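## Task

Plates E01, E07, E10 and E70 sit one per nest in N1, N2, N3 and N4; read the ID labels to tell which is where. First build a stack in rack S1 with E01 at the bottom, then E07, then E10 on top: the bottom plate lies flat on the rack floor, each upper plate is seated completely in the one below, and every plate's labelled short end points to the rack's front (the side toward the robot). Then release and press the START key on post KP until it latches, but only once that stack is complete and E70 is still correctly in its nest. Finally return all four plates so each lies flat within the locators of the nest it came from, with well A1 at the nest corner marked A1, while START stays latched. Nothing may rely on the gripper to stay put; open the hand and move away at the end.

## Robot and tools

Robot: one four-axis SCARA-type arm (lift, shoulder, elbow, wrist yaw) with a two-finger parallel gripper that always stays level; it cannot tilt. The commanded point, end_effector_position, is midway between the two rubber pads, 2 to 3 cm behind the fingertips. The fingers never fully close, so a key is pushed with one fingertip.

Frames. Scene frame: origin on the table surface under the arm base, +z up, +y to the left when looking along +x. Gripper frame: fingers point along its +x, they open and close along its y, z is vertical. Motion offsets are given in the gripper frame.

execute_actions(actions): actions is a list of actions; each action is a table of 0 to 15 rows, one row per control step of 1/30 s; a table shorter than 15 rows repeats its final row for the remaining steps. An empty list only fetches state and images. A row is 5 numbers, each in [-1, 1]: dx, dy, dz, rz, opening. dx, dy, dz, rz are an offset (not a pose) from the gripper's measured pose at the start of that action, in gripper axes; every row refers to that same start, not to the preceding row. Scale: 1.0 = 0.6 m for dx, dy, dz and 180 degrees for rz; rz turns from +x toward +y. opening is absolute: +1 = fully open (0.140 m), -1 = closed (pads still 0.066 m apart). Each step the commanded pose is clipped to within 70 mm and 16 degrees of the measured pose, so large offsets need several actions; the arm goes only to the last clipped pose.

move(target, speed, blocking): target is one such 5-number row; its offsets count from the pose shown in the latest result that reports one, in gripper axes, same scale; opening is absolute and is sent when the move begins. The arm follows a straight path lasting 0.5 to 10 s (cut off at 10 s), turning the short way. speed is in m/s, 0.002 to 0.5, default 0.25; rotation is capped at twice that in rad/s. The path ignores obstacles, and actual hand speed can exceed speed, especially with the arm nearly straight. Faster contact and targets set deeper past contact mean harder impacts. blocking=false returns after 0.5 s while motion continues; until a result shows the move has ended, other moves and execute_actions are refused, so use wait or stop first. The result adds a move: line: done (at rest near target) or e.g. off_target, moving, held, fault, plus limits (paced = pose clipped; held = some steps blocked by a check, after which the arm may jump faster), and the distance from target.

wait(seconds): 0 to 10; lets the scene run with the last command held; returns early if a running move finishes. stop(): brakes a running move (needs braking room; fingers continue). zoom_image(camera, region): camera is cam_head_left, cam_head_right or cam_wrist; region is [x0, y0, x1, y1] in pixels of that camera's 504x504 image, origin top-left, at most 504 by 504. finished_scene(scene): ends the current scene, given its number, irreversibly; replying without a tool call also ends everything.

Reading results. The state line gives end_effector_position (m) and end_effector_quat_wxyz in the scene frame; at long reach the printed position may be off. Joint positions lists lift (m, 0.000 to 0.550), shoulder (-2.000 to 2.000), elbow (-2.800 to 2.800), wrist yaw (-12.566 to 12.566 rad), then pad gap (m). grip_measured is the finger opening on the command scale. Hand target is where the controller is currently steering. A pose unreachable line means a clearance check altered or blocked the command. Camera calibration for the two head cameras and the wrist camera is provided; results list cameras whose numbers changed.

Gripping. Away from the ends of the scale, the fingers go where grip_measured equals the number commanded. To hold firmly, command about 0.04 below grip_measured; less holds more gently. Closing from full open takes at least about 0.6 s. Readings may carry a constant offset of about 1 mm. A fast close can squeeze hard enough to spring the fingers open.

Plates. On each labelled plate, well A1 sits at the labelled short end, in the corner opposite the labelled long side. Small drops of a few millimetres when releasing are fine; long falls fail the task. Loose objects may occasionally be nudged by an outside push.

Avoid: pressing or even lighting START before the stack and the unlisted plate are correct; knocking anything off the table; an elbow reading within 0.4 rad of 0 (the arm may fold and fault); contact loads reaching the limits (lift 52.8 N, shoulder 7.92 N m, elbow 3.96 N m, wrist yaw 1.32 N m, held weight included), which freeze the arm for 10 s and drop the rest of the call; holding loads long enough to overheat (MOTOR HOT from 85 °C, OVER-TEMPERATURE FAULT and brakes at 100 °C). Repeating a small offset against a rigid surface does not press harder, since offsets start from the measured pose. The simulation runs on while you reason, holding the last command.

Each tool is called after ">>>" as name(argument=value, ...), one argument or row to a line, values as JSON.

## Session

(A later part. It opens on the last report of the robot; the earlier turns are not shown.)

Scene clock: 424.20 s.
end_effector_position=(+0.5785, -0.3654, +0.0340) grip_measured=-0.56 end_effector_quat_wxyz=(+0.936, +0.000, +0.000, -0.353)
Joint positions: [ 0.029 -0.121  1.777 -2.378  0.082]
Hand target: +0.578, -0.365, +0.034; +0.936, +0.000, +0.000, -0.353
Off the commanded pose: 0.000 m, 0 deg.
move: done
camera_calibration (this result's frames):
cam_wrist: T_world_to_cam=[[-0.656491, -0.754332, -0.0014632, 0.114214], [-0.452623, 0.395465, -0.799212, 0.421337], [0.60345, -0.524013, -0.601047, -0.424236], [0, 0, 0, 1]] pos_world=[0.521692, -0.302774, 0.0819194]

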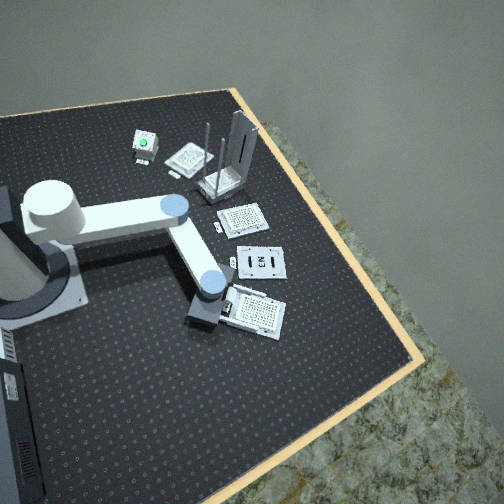

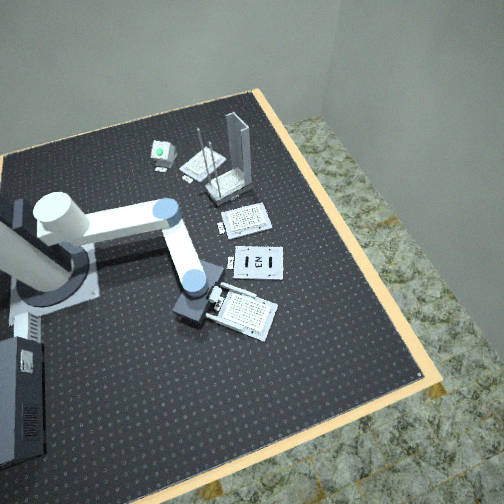

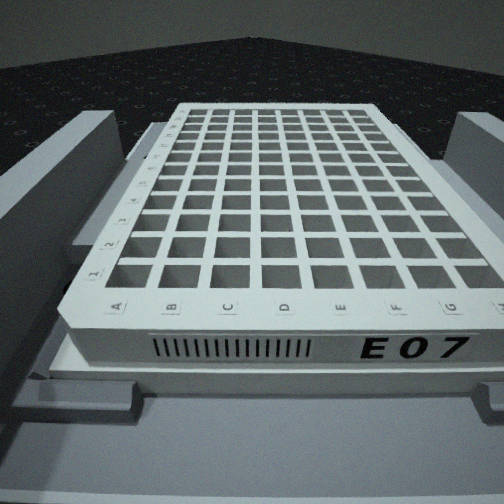

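>>> execute_actions(
  actions=[
    [[0,0,0,0,0.2]],
  ],
)

>>> move(
  target=[0, 0, 0.0497, 0, 0.2],
  speed=0.15,
)

>>> move(
  target=[-0.5055, 0.586, 0, 0.3043, 0.2],
  speed=0.4,
)

Scene clock: 428.73 s.
end_effector_position=(+0.5785, -0.3654, +0.0340) grip_measured=+0.20 end_effector_quat_wxyz=(+0.936, +0.000, +0.000, -0.353)
Joint positions: [ 0.029 -0.121  1.777 -2.378  0.11 ]
Hand target: +0.578, -0.365, +0.034; +0.936, +0.000, +0.000, -0.353
Off the commanded pose: 0.000 m, 0 deg.
camera_calibration (this result's frames):
cam_wrist: T_world_to_cam=[[-0.656484, -0.754339, -0.0014632, 0.114215], [-0.452626, 0.395461, -0.799212, 0.421338], [0.603455, -0.524008, -0.601047, -0.424237], [0, 0, 0, 1]] pos_world=[0.521697, -0.30277, 0.0819194]

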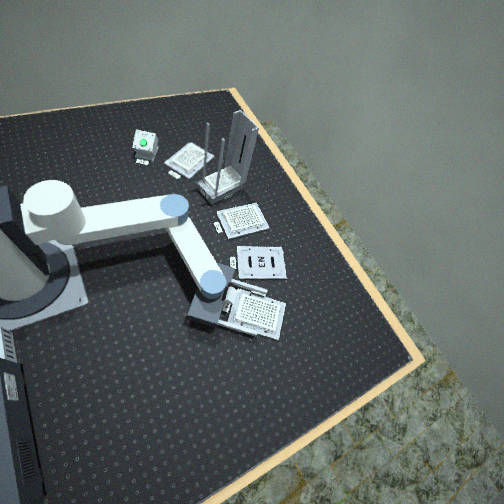

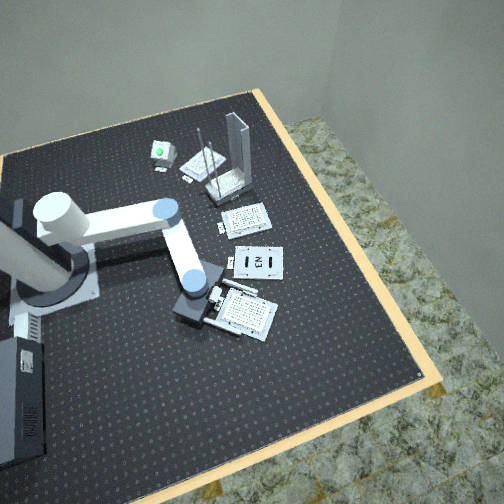

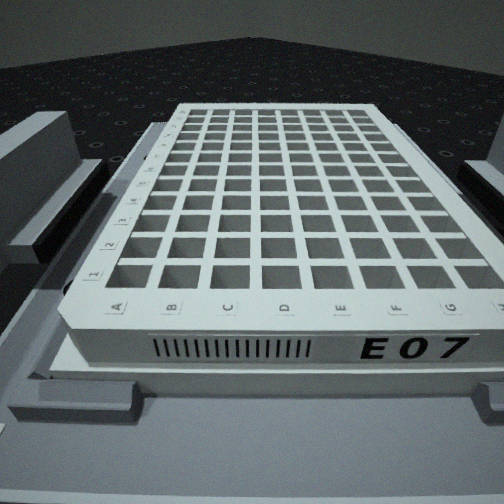

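Scene clock: 429.43 s.
end_effector_position=(+0.5785, -0.3654, +0.0639) grip_measured=+0.20 end_effector_quat_wxyz=(+0.936, +0.000, +0.000, -0.353)
Joint positions: [ 0.059 -0.121  1.777 -2.378  0.11 ]
Hand target: +0.578, -0.365, +0.064; +0.936, +0.000, +0.000, -0.353
Off the commanded pose: 0.000 m, 0 deg.
move: done
camera_calibration (this result's frames):
cam_wrist: T_world_to_cam=[[-0.656463, -0.754357, -0.0014632, 0.114248], [-0.452637, 0.395448, -0.799212, 0.445222], [0.60347, -0.523991, -0.601047, -0.406284], [0, 0, 0, 1]] pos_world=[0.521704, -0.302768, 0.111798]

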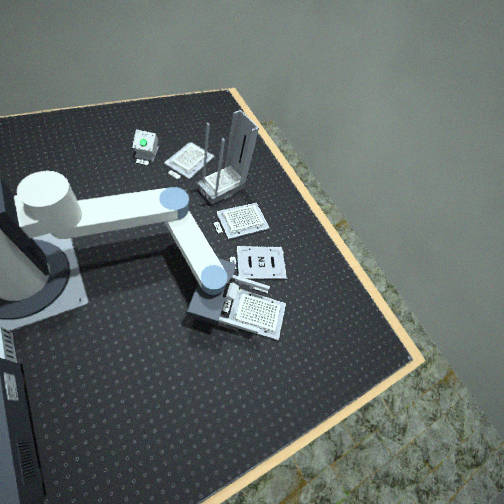

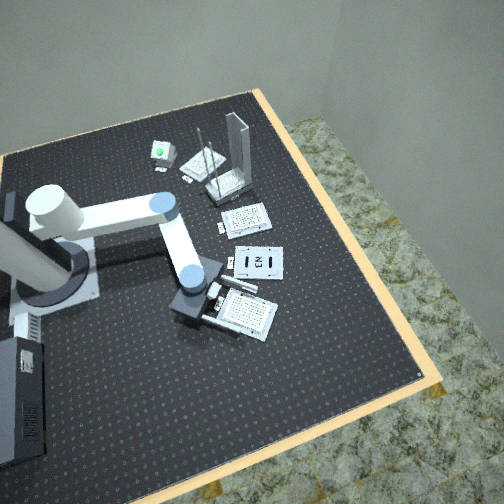

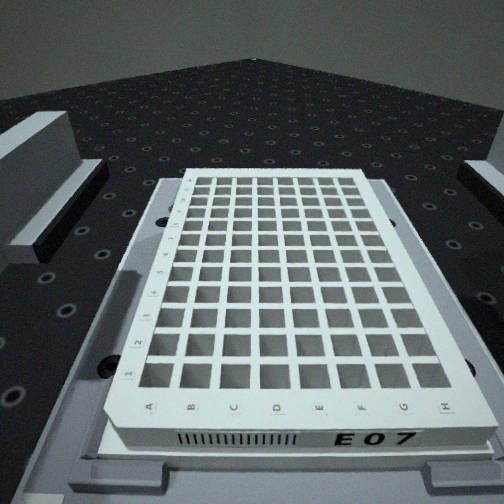

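Scene clock: 431.10 s.
end_effector_position=(+0.5828, +0.0990, +0.0639) grip_measured=+0.20 end_effector_quat_wxyz=(+0.993, +0.000, +0.000, +0.117)
Joint positions: [ 0.059  1.126  1.126 -2.017  0.11 ]
Hand target: +0.583, +0.099, +0.064; +0.993, +0.000, +0.000, +0.117
Off the commanded pose: 0.000 m, 0 deg.
move: done
camera_calibration (this result's frames):
cam_wrist: T_world_to_cam=[[0.238261, -0.9712, -0.0014632, -0.0325837], [-0.584017, -0.142071, -0.799212, 0.393294], [0.775987, 0.191276, -0.601047, -0.336891], [0, 0, 0, 1]] pos_world=[0.498876, 0.0886694, 0.111791]

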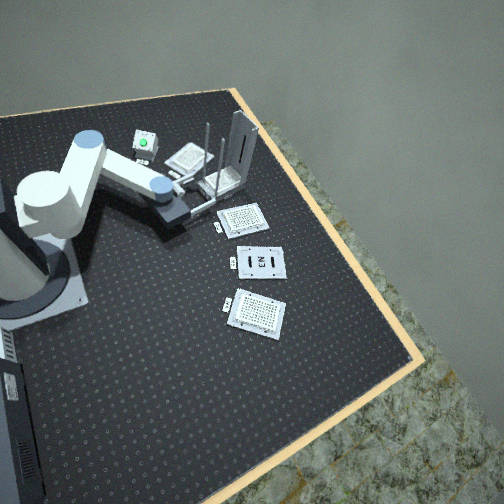

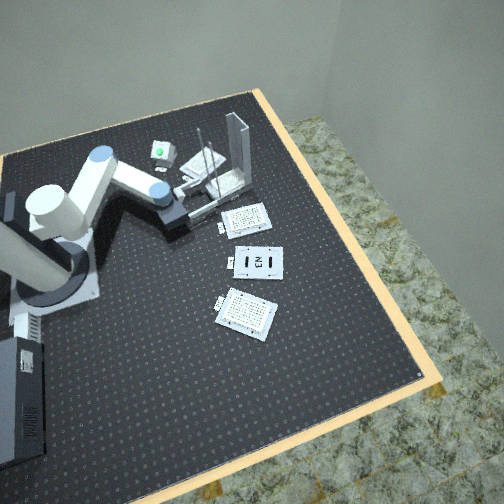

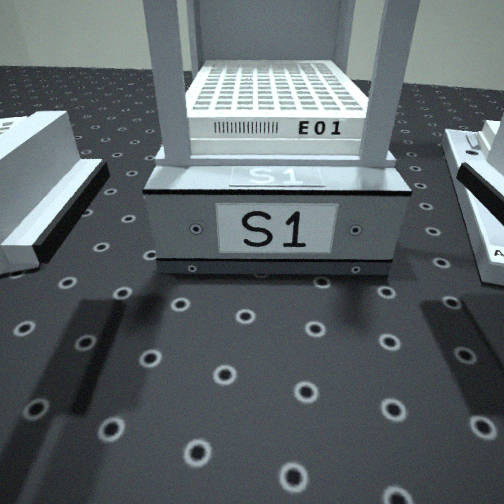

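>>> move(
  target=[0.1752, -0.0004, -0.0003, -0.0003, 0.2],
  speed=0.2,
)

>>> execute_actions(
  actions=[
    [[0,0,0,0,-0.1],[0,0,0,0,-0.2],[0,0,0,0,-0.3],[0,0,0,0,-0.4],[0,0,0,0,-0.45],[0,0,0,0,-0.47],[0,0,0,0,-0.48],[0,0,0,0,-0.49],[0,0,0,0,-0.5],[0,0,0,0,-0.5],[0,0,0,0,-0.5],[0,0,0,0,-0.5],[0,0,0,0,-0.5],[0,0,0,0,-0.51],[0,0,0,0,-0.52]],
    [[0,0,0,0,-0.53],[0,0,0,0,-0.54],[0,0,0,0,-0.55],[0,0,0,0,-0.56],[0,0,0,0,-0.57],[0,0,0,0,-0.59],[0,0,0,0,-0.61]],
  ],
)

Scene clock: 437.37 s.
end_effector_position=(+0.6851, +0.1233, +0.0638) grip_measured=+0.20 end_effector_quat_wxyz=(+0.993, +0.000, +0.000, +0.117)
Joint positions: [ 0.059  0.908  1.661 -2.335  0.11 ]
Hand target: +0.685, +0.123, +0.064; +0.993, +0.000, +0.000, +0.117
Off the commanded pose: 0.000 m, 0 deg.
move: done
camera_calibration (this result's frames):
cam_wrist: T_world_to_cam=[[0.237615, -0.971358, -0.0014632, -0.0328847], [-0.584111, -0.141682, -0.799212, 0.456429], [0.776114, 0.19076, -0.601047, -0.421045], [0, 0, 0, 1]] pos_world=[0.601198, 0.113044, 0.111668]

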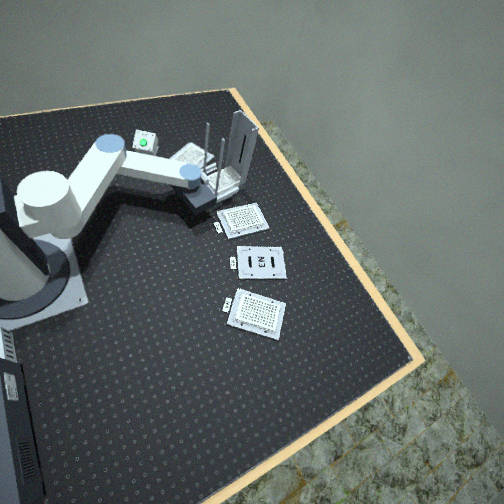

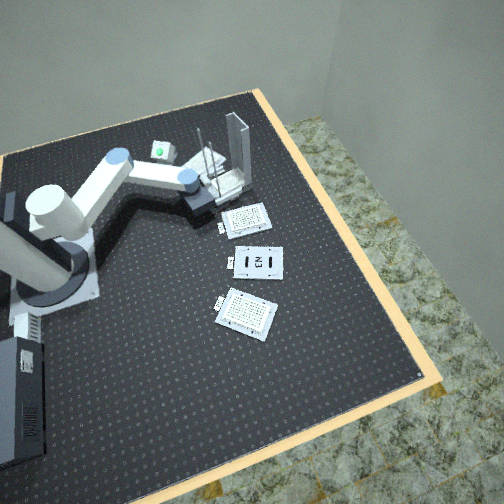

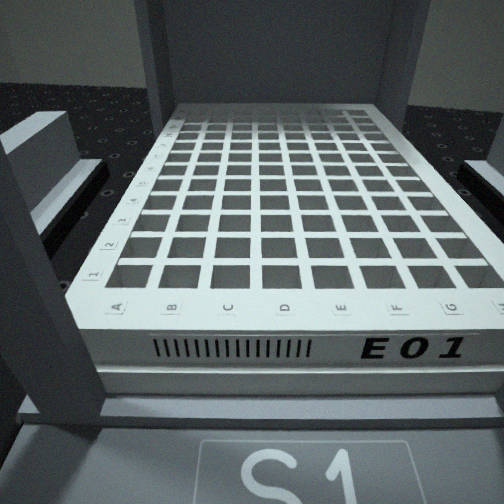

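Scene clock: 438.37 s.
end_effector_position=(+0.6851, +0.1233, +0.0638) grip_measured=-0.56 end_effector_quat_wxyz=(+0.993, +0.000, +0.000, +0.117)
Joint positions: [ 0.059  0.908  1.661 -2.335  0.082]
Hand target: +0.685, +0.123, +0.064; +0.993, +0.000, +0.000, +0.117
Off the commanded pose: 0.000 m, 0 deg.
camera_calibration (this result's frames):
cam_wrist: T_world_to_cam=[[0.237594, -0.971363, -0.0014632, -0.0328797], [-0.584114, -0.141669, -0.799212, 0.45643], [0.776118, 0.190743, -0.601047, -0.421045], [0, 0, 0, 1]] pos_world=[0.6012, 0.113035, 0.111668]

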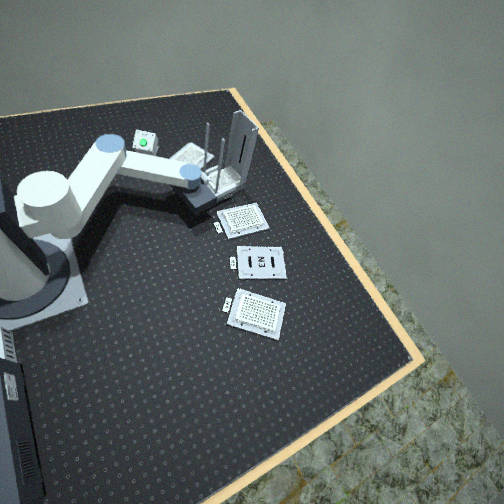

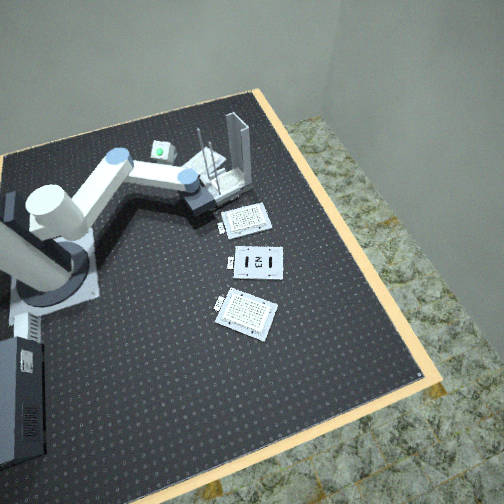

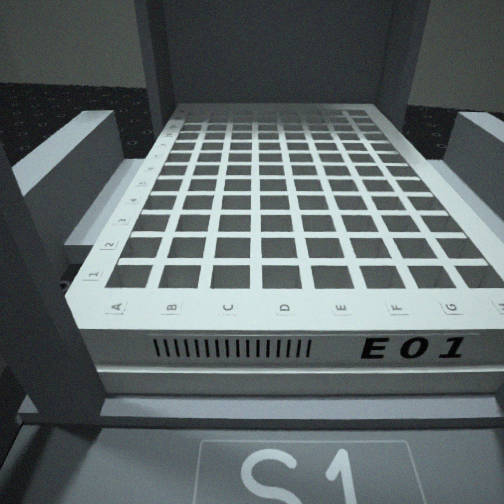

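>>> move(
  target=[0, 0, 0.452, 0, -0.61],
  speed=0.25,
)

>>> move(
  target=[-0.0638, -0.2288, 0, -0.0831, -0.61],
  speed=0.3,
)

Scene clock: 443.17 s.
end_effector_position=(+0.6851, +0.1233, +0.3350) grip_measured=-0.56 end_effector_quat_wxyz=(+0.993, +0.000, +0.000, +0.117)
Joint positions: [ 0.33   0.908  1.661 -2.335  0.082]
Hand target: +0.685, +0.123, +0.335; +0.993, +0.000, +0.000, +0.117
Off the commanded pose: 0.000 m, 0 deg.
move: done
camera_calibration (this result's frames):
cam_wrist: T_world_to_cam=[[0.237647, -0.97135, -0.0014632, -0.0325031], [-0.584106, -0.141702, -0.799212, 0.673217], [0.776108, 0.190785, -0.601047, -0.258018], [0, 0, 0, 1]] pos_world=[0.601204, 0.11305, 0.382915]

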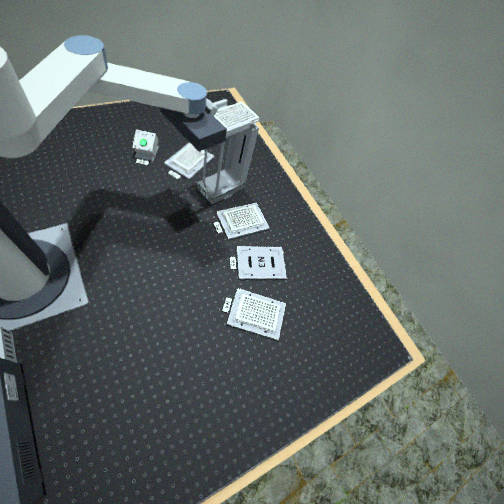

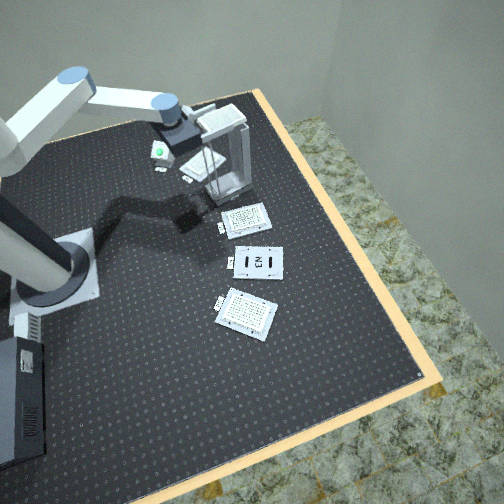

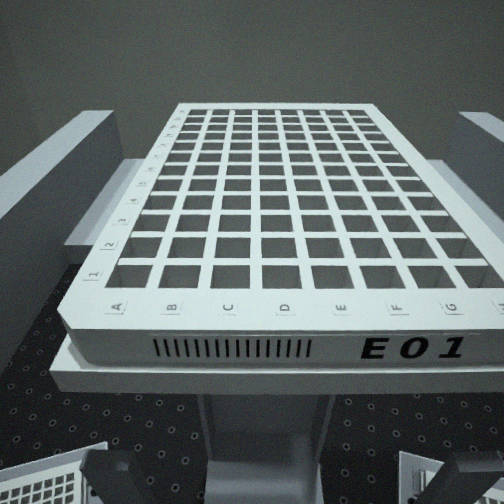

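Scene clock: 444.03 s.
end_effector_position=(+0.6798, -0.0192, +0.3350) grip_measured=-0.56 end_effector_quat_wxyz=(+1.000, +0.000, +0.000, -0.014)
Joint positions: [ 0.33   0.675  1.551 -2.253  0.082]
Hand target: +0.680, -0.019, +0.335; +1.000, +0.000, +0.000, -0.013
Off the commanded pose: 0.000 m, 0 deg.
move: done
camera_calibration (this result's frames):
cam_wrist: T_world_to_cam=[[-0.0217439, -0.999763, -0.0014632, 0.00605427], [-0.60088, 0.0142383, -0.799212, 0.664306], [0.799043, -0.0164988, -0.601047, -0.246263], [0, 0, 0, 1]] pos_world=[0.596075, -0.0074688, 0.382914]

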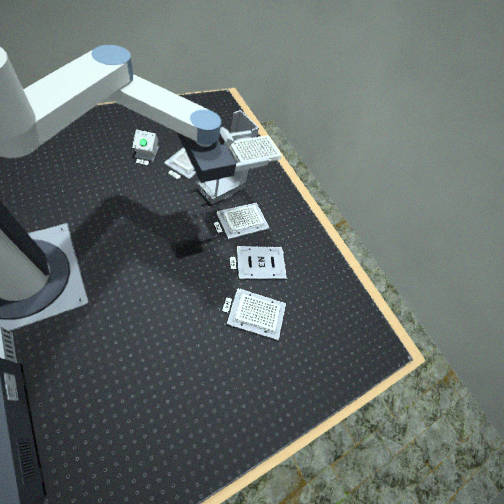

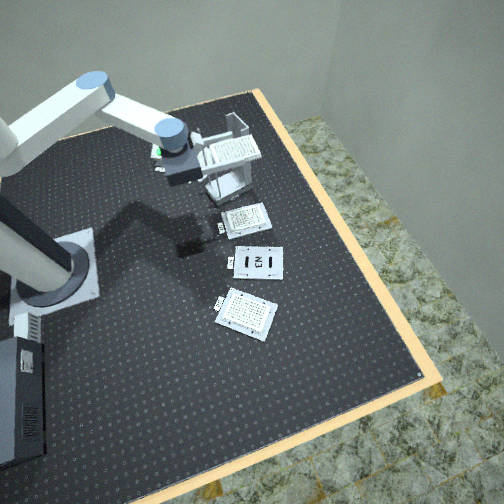

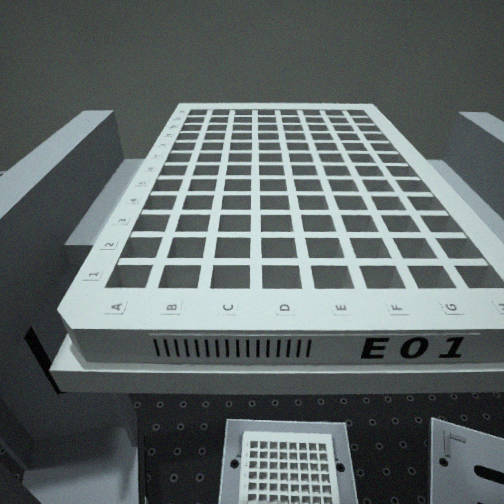

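>>> move(
  target=[-0.0036, -0.3279, -0.4867, -0.11465, -0.61],
  speed=0.35,
)

Scene clock: 447.57 s.
end_effector_position=(+0.6723, -0.2159, +0.0429) grip_measured=-0.56 end_effector_quat_wxyz=(+0.981, +0.000, +0.000, -0.193)
Joint positions: [ 0.038  0.208  1.764 -2.36   0.082]
Hand target: +0.672, -0.216, +0.043; +0.981, +0.000, +0.000, -0.192
Off the commanded pose: 0.000 m, 0 deg.
move: done
camera_calibration (this result's frames):
cam_wrist: T_world_to_cam=[[-0.372773, -0.927922, -0.0014632, 0.0603656], [-0.55729, 0.225139, -0.799212, 0.445404], [0.741936, -0.297109, -0.601047, -0.441293], [0, 0, 0, 1]] pos_world=[0.598133, -0.175376, 0.0908228]

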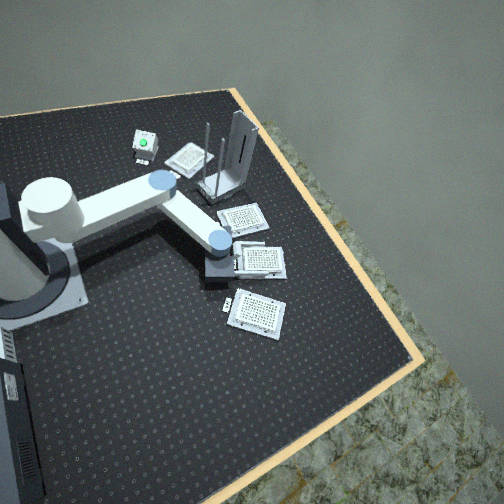

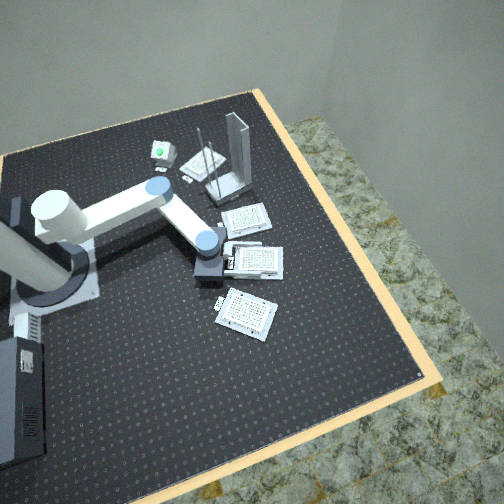

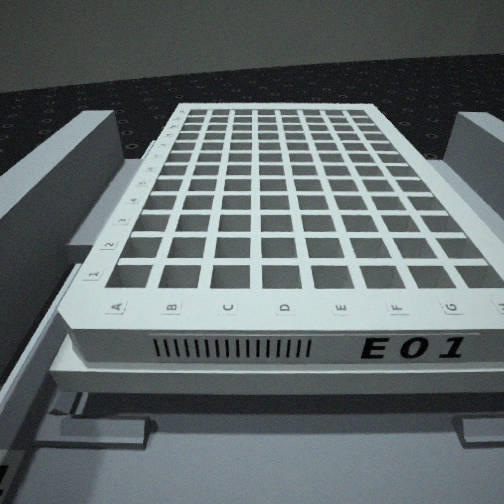

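>>> move(
  target=[0.0001, 0.0003, -0.0148, 0, -0.61],
  speed=0.015,
)

Scene clock: 449.50 s.
end_effector_position=(+0.6724, -0.2158, +0.0340) grip_measured=-0.56 end_effector_quat_wxyz=(+0.981, +0.000, +0.000, -0.192)
Joint positions: [ 0.029  0.209  1.764 -2.36   0.082]
Hand target: +0.672, -0.216, +0.034; +0.981, +0.000, +0.000, -0.193
Off the commanded pose: 0.000 m, 0 deg.
move: done
camera_calibration (this result's frames):
cam_wrist: T_world_to_cam=[[-0.372673, -0.927961, -0.0014632, 0.0603988], [-0.557314, 0.22508, -0.799212, 0.438304], [0.741967, -0.29703, -0.601047, -0.446686], [0, 0, 0, 1]] pos_world=[0.598209, -0.175285, 0.0819068]

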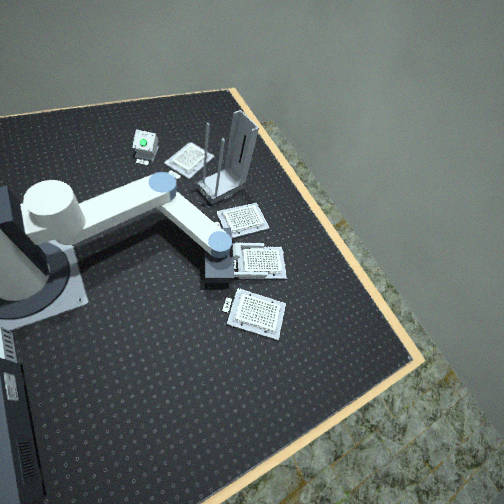

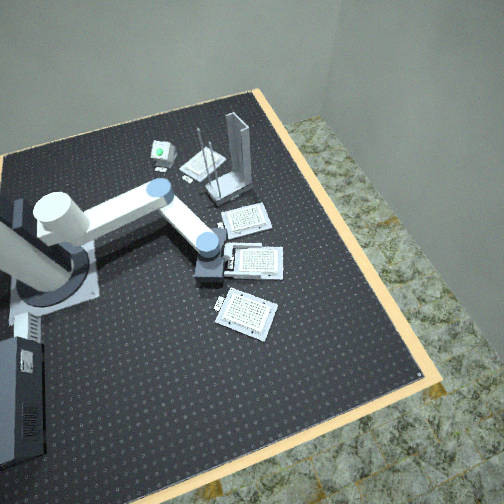

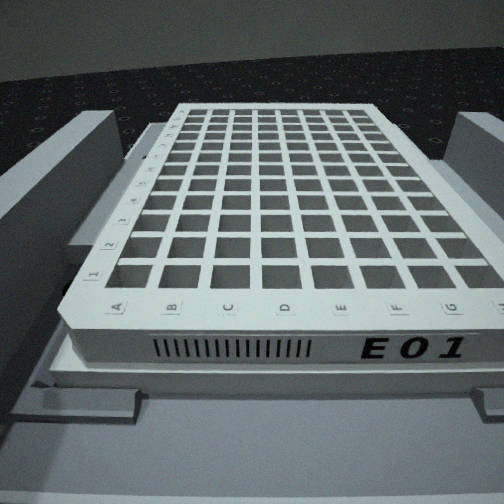

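>>> execute_actions(
  actions=[
    [[0,0,0,0,0.2]],
  ],
)

>>> move(
  target=[-0.22, 0, 0.17, 0, 1],
  speed=0.3,
)

Scene clock: 451.37 s.
end_effector_position=(+0.6724, -0.2158, +0.0340) grip_measured=+0.20 end_effector_quat_wxyz=(+0.981, +0.000, +0.000, -0.192)
Joint positions: [ 0.029  0.209  1.764 -2.36   0.11 ]
Hand target: +0.672, -0.216, +0.034; +0.981, +0.000, +0.000, -0.192
Off the commanded pose: 0.000 m, 0 deg.
camera_calibration (this result's frames):
cam_wrist: T_world_to_cam=[[-0.372687, -0.927956, -0.0014632, 0.0604052], [-0.557311, 0.225088, -0.799212, 0.438304], [0.741963, -0.29704, -0.601047, -0.446686], [0, 0, 0, 1]] pos_world=[0.598208, -0.175287, 0.0819068]

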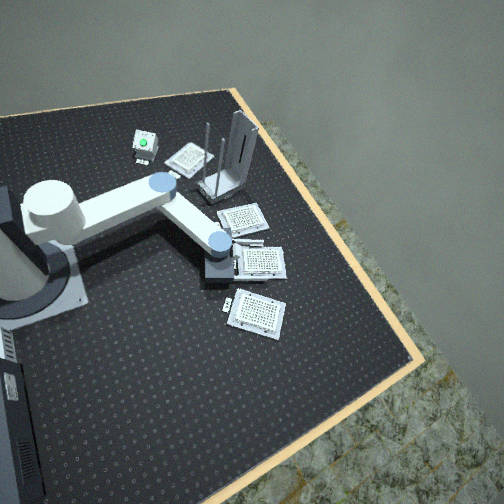

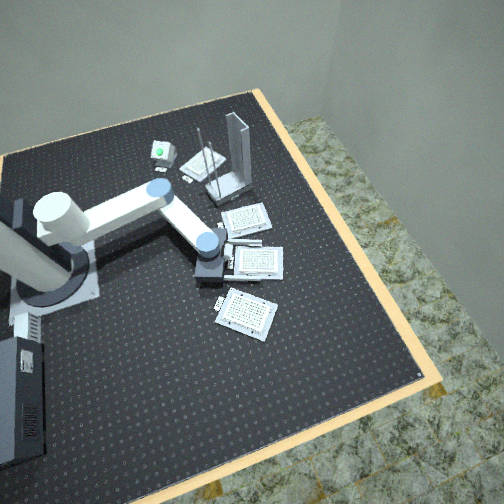

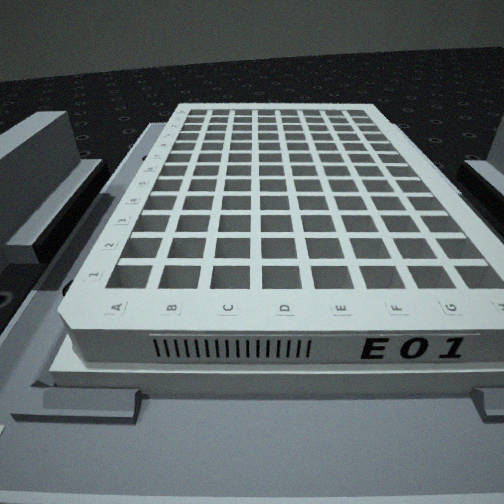

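Scene clock: 452.37 s.
end_effector_position=(+0.5501, -0.1660, +0.1361) grip_measured=+1.00 end_effector_quat_wxyz=(+0.981, +0.000, +0.000, -0.193)
Joint positions: [ 0.131  0.47   1.083 -1.941  0.14 ]
Hand target: +0.550, -0.166, +0.136; +0.981, +0.000, +0.000, -0.192
Off the commanded pose: 0.000 m, 0 deg.
move: done
camera_calibration (this result's frames):
cam_wrist: T_world_to_cam=[[-0.373013, -0.927825, -0.0014632, 0.0613875], [-0.557231, 0.225284, -0.799212, 0.44047], [0.741859, -0.297301, -0.601047, -0.279767], [0, 0, 0, 1]] pos_world=[0.47589, -0.125449, 0.183966]

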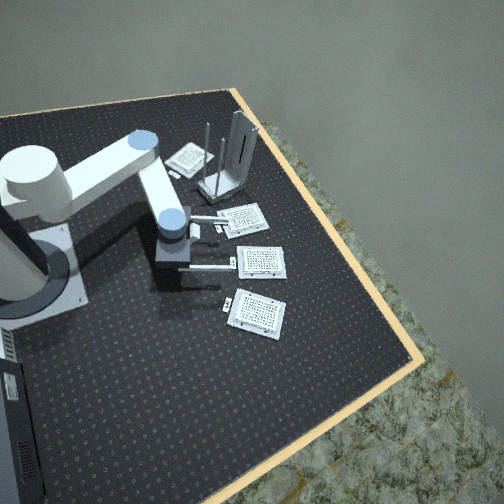

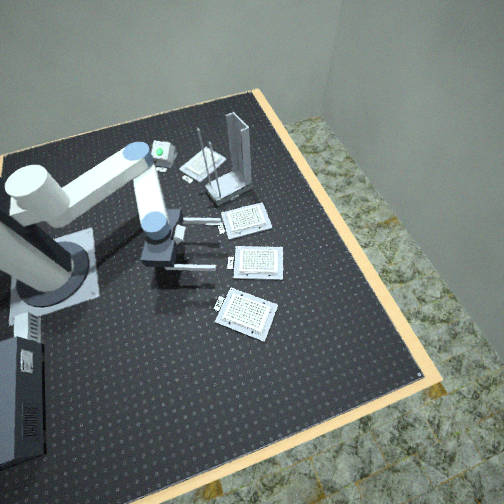

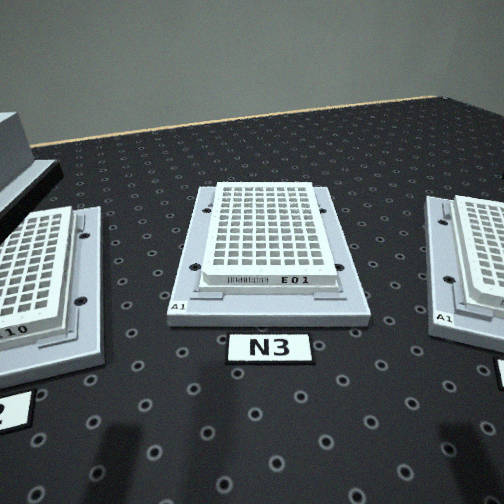

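All plates are back in their nests and START is still lit. Finishing scene 1.

>>> finished_scene(
  scene=1,
)

The scene is finished: the task was done.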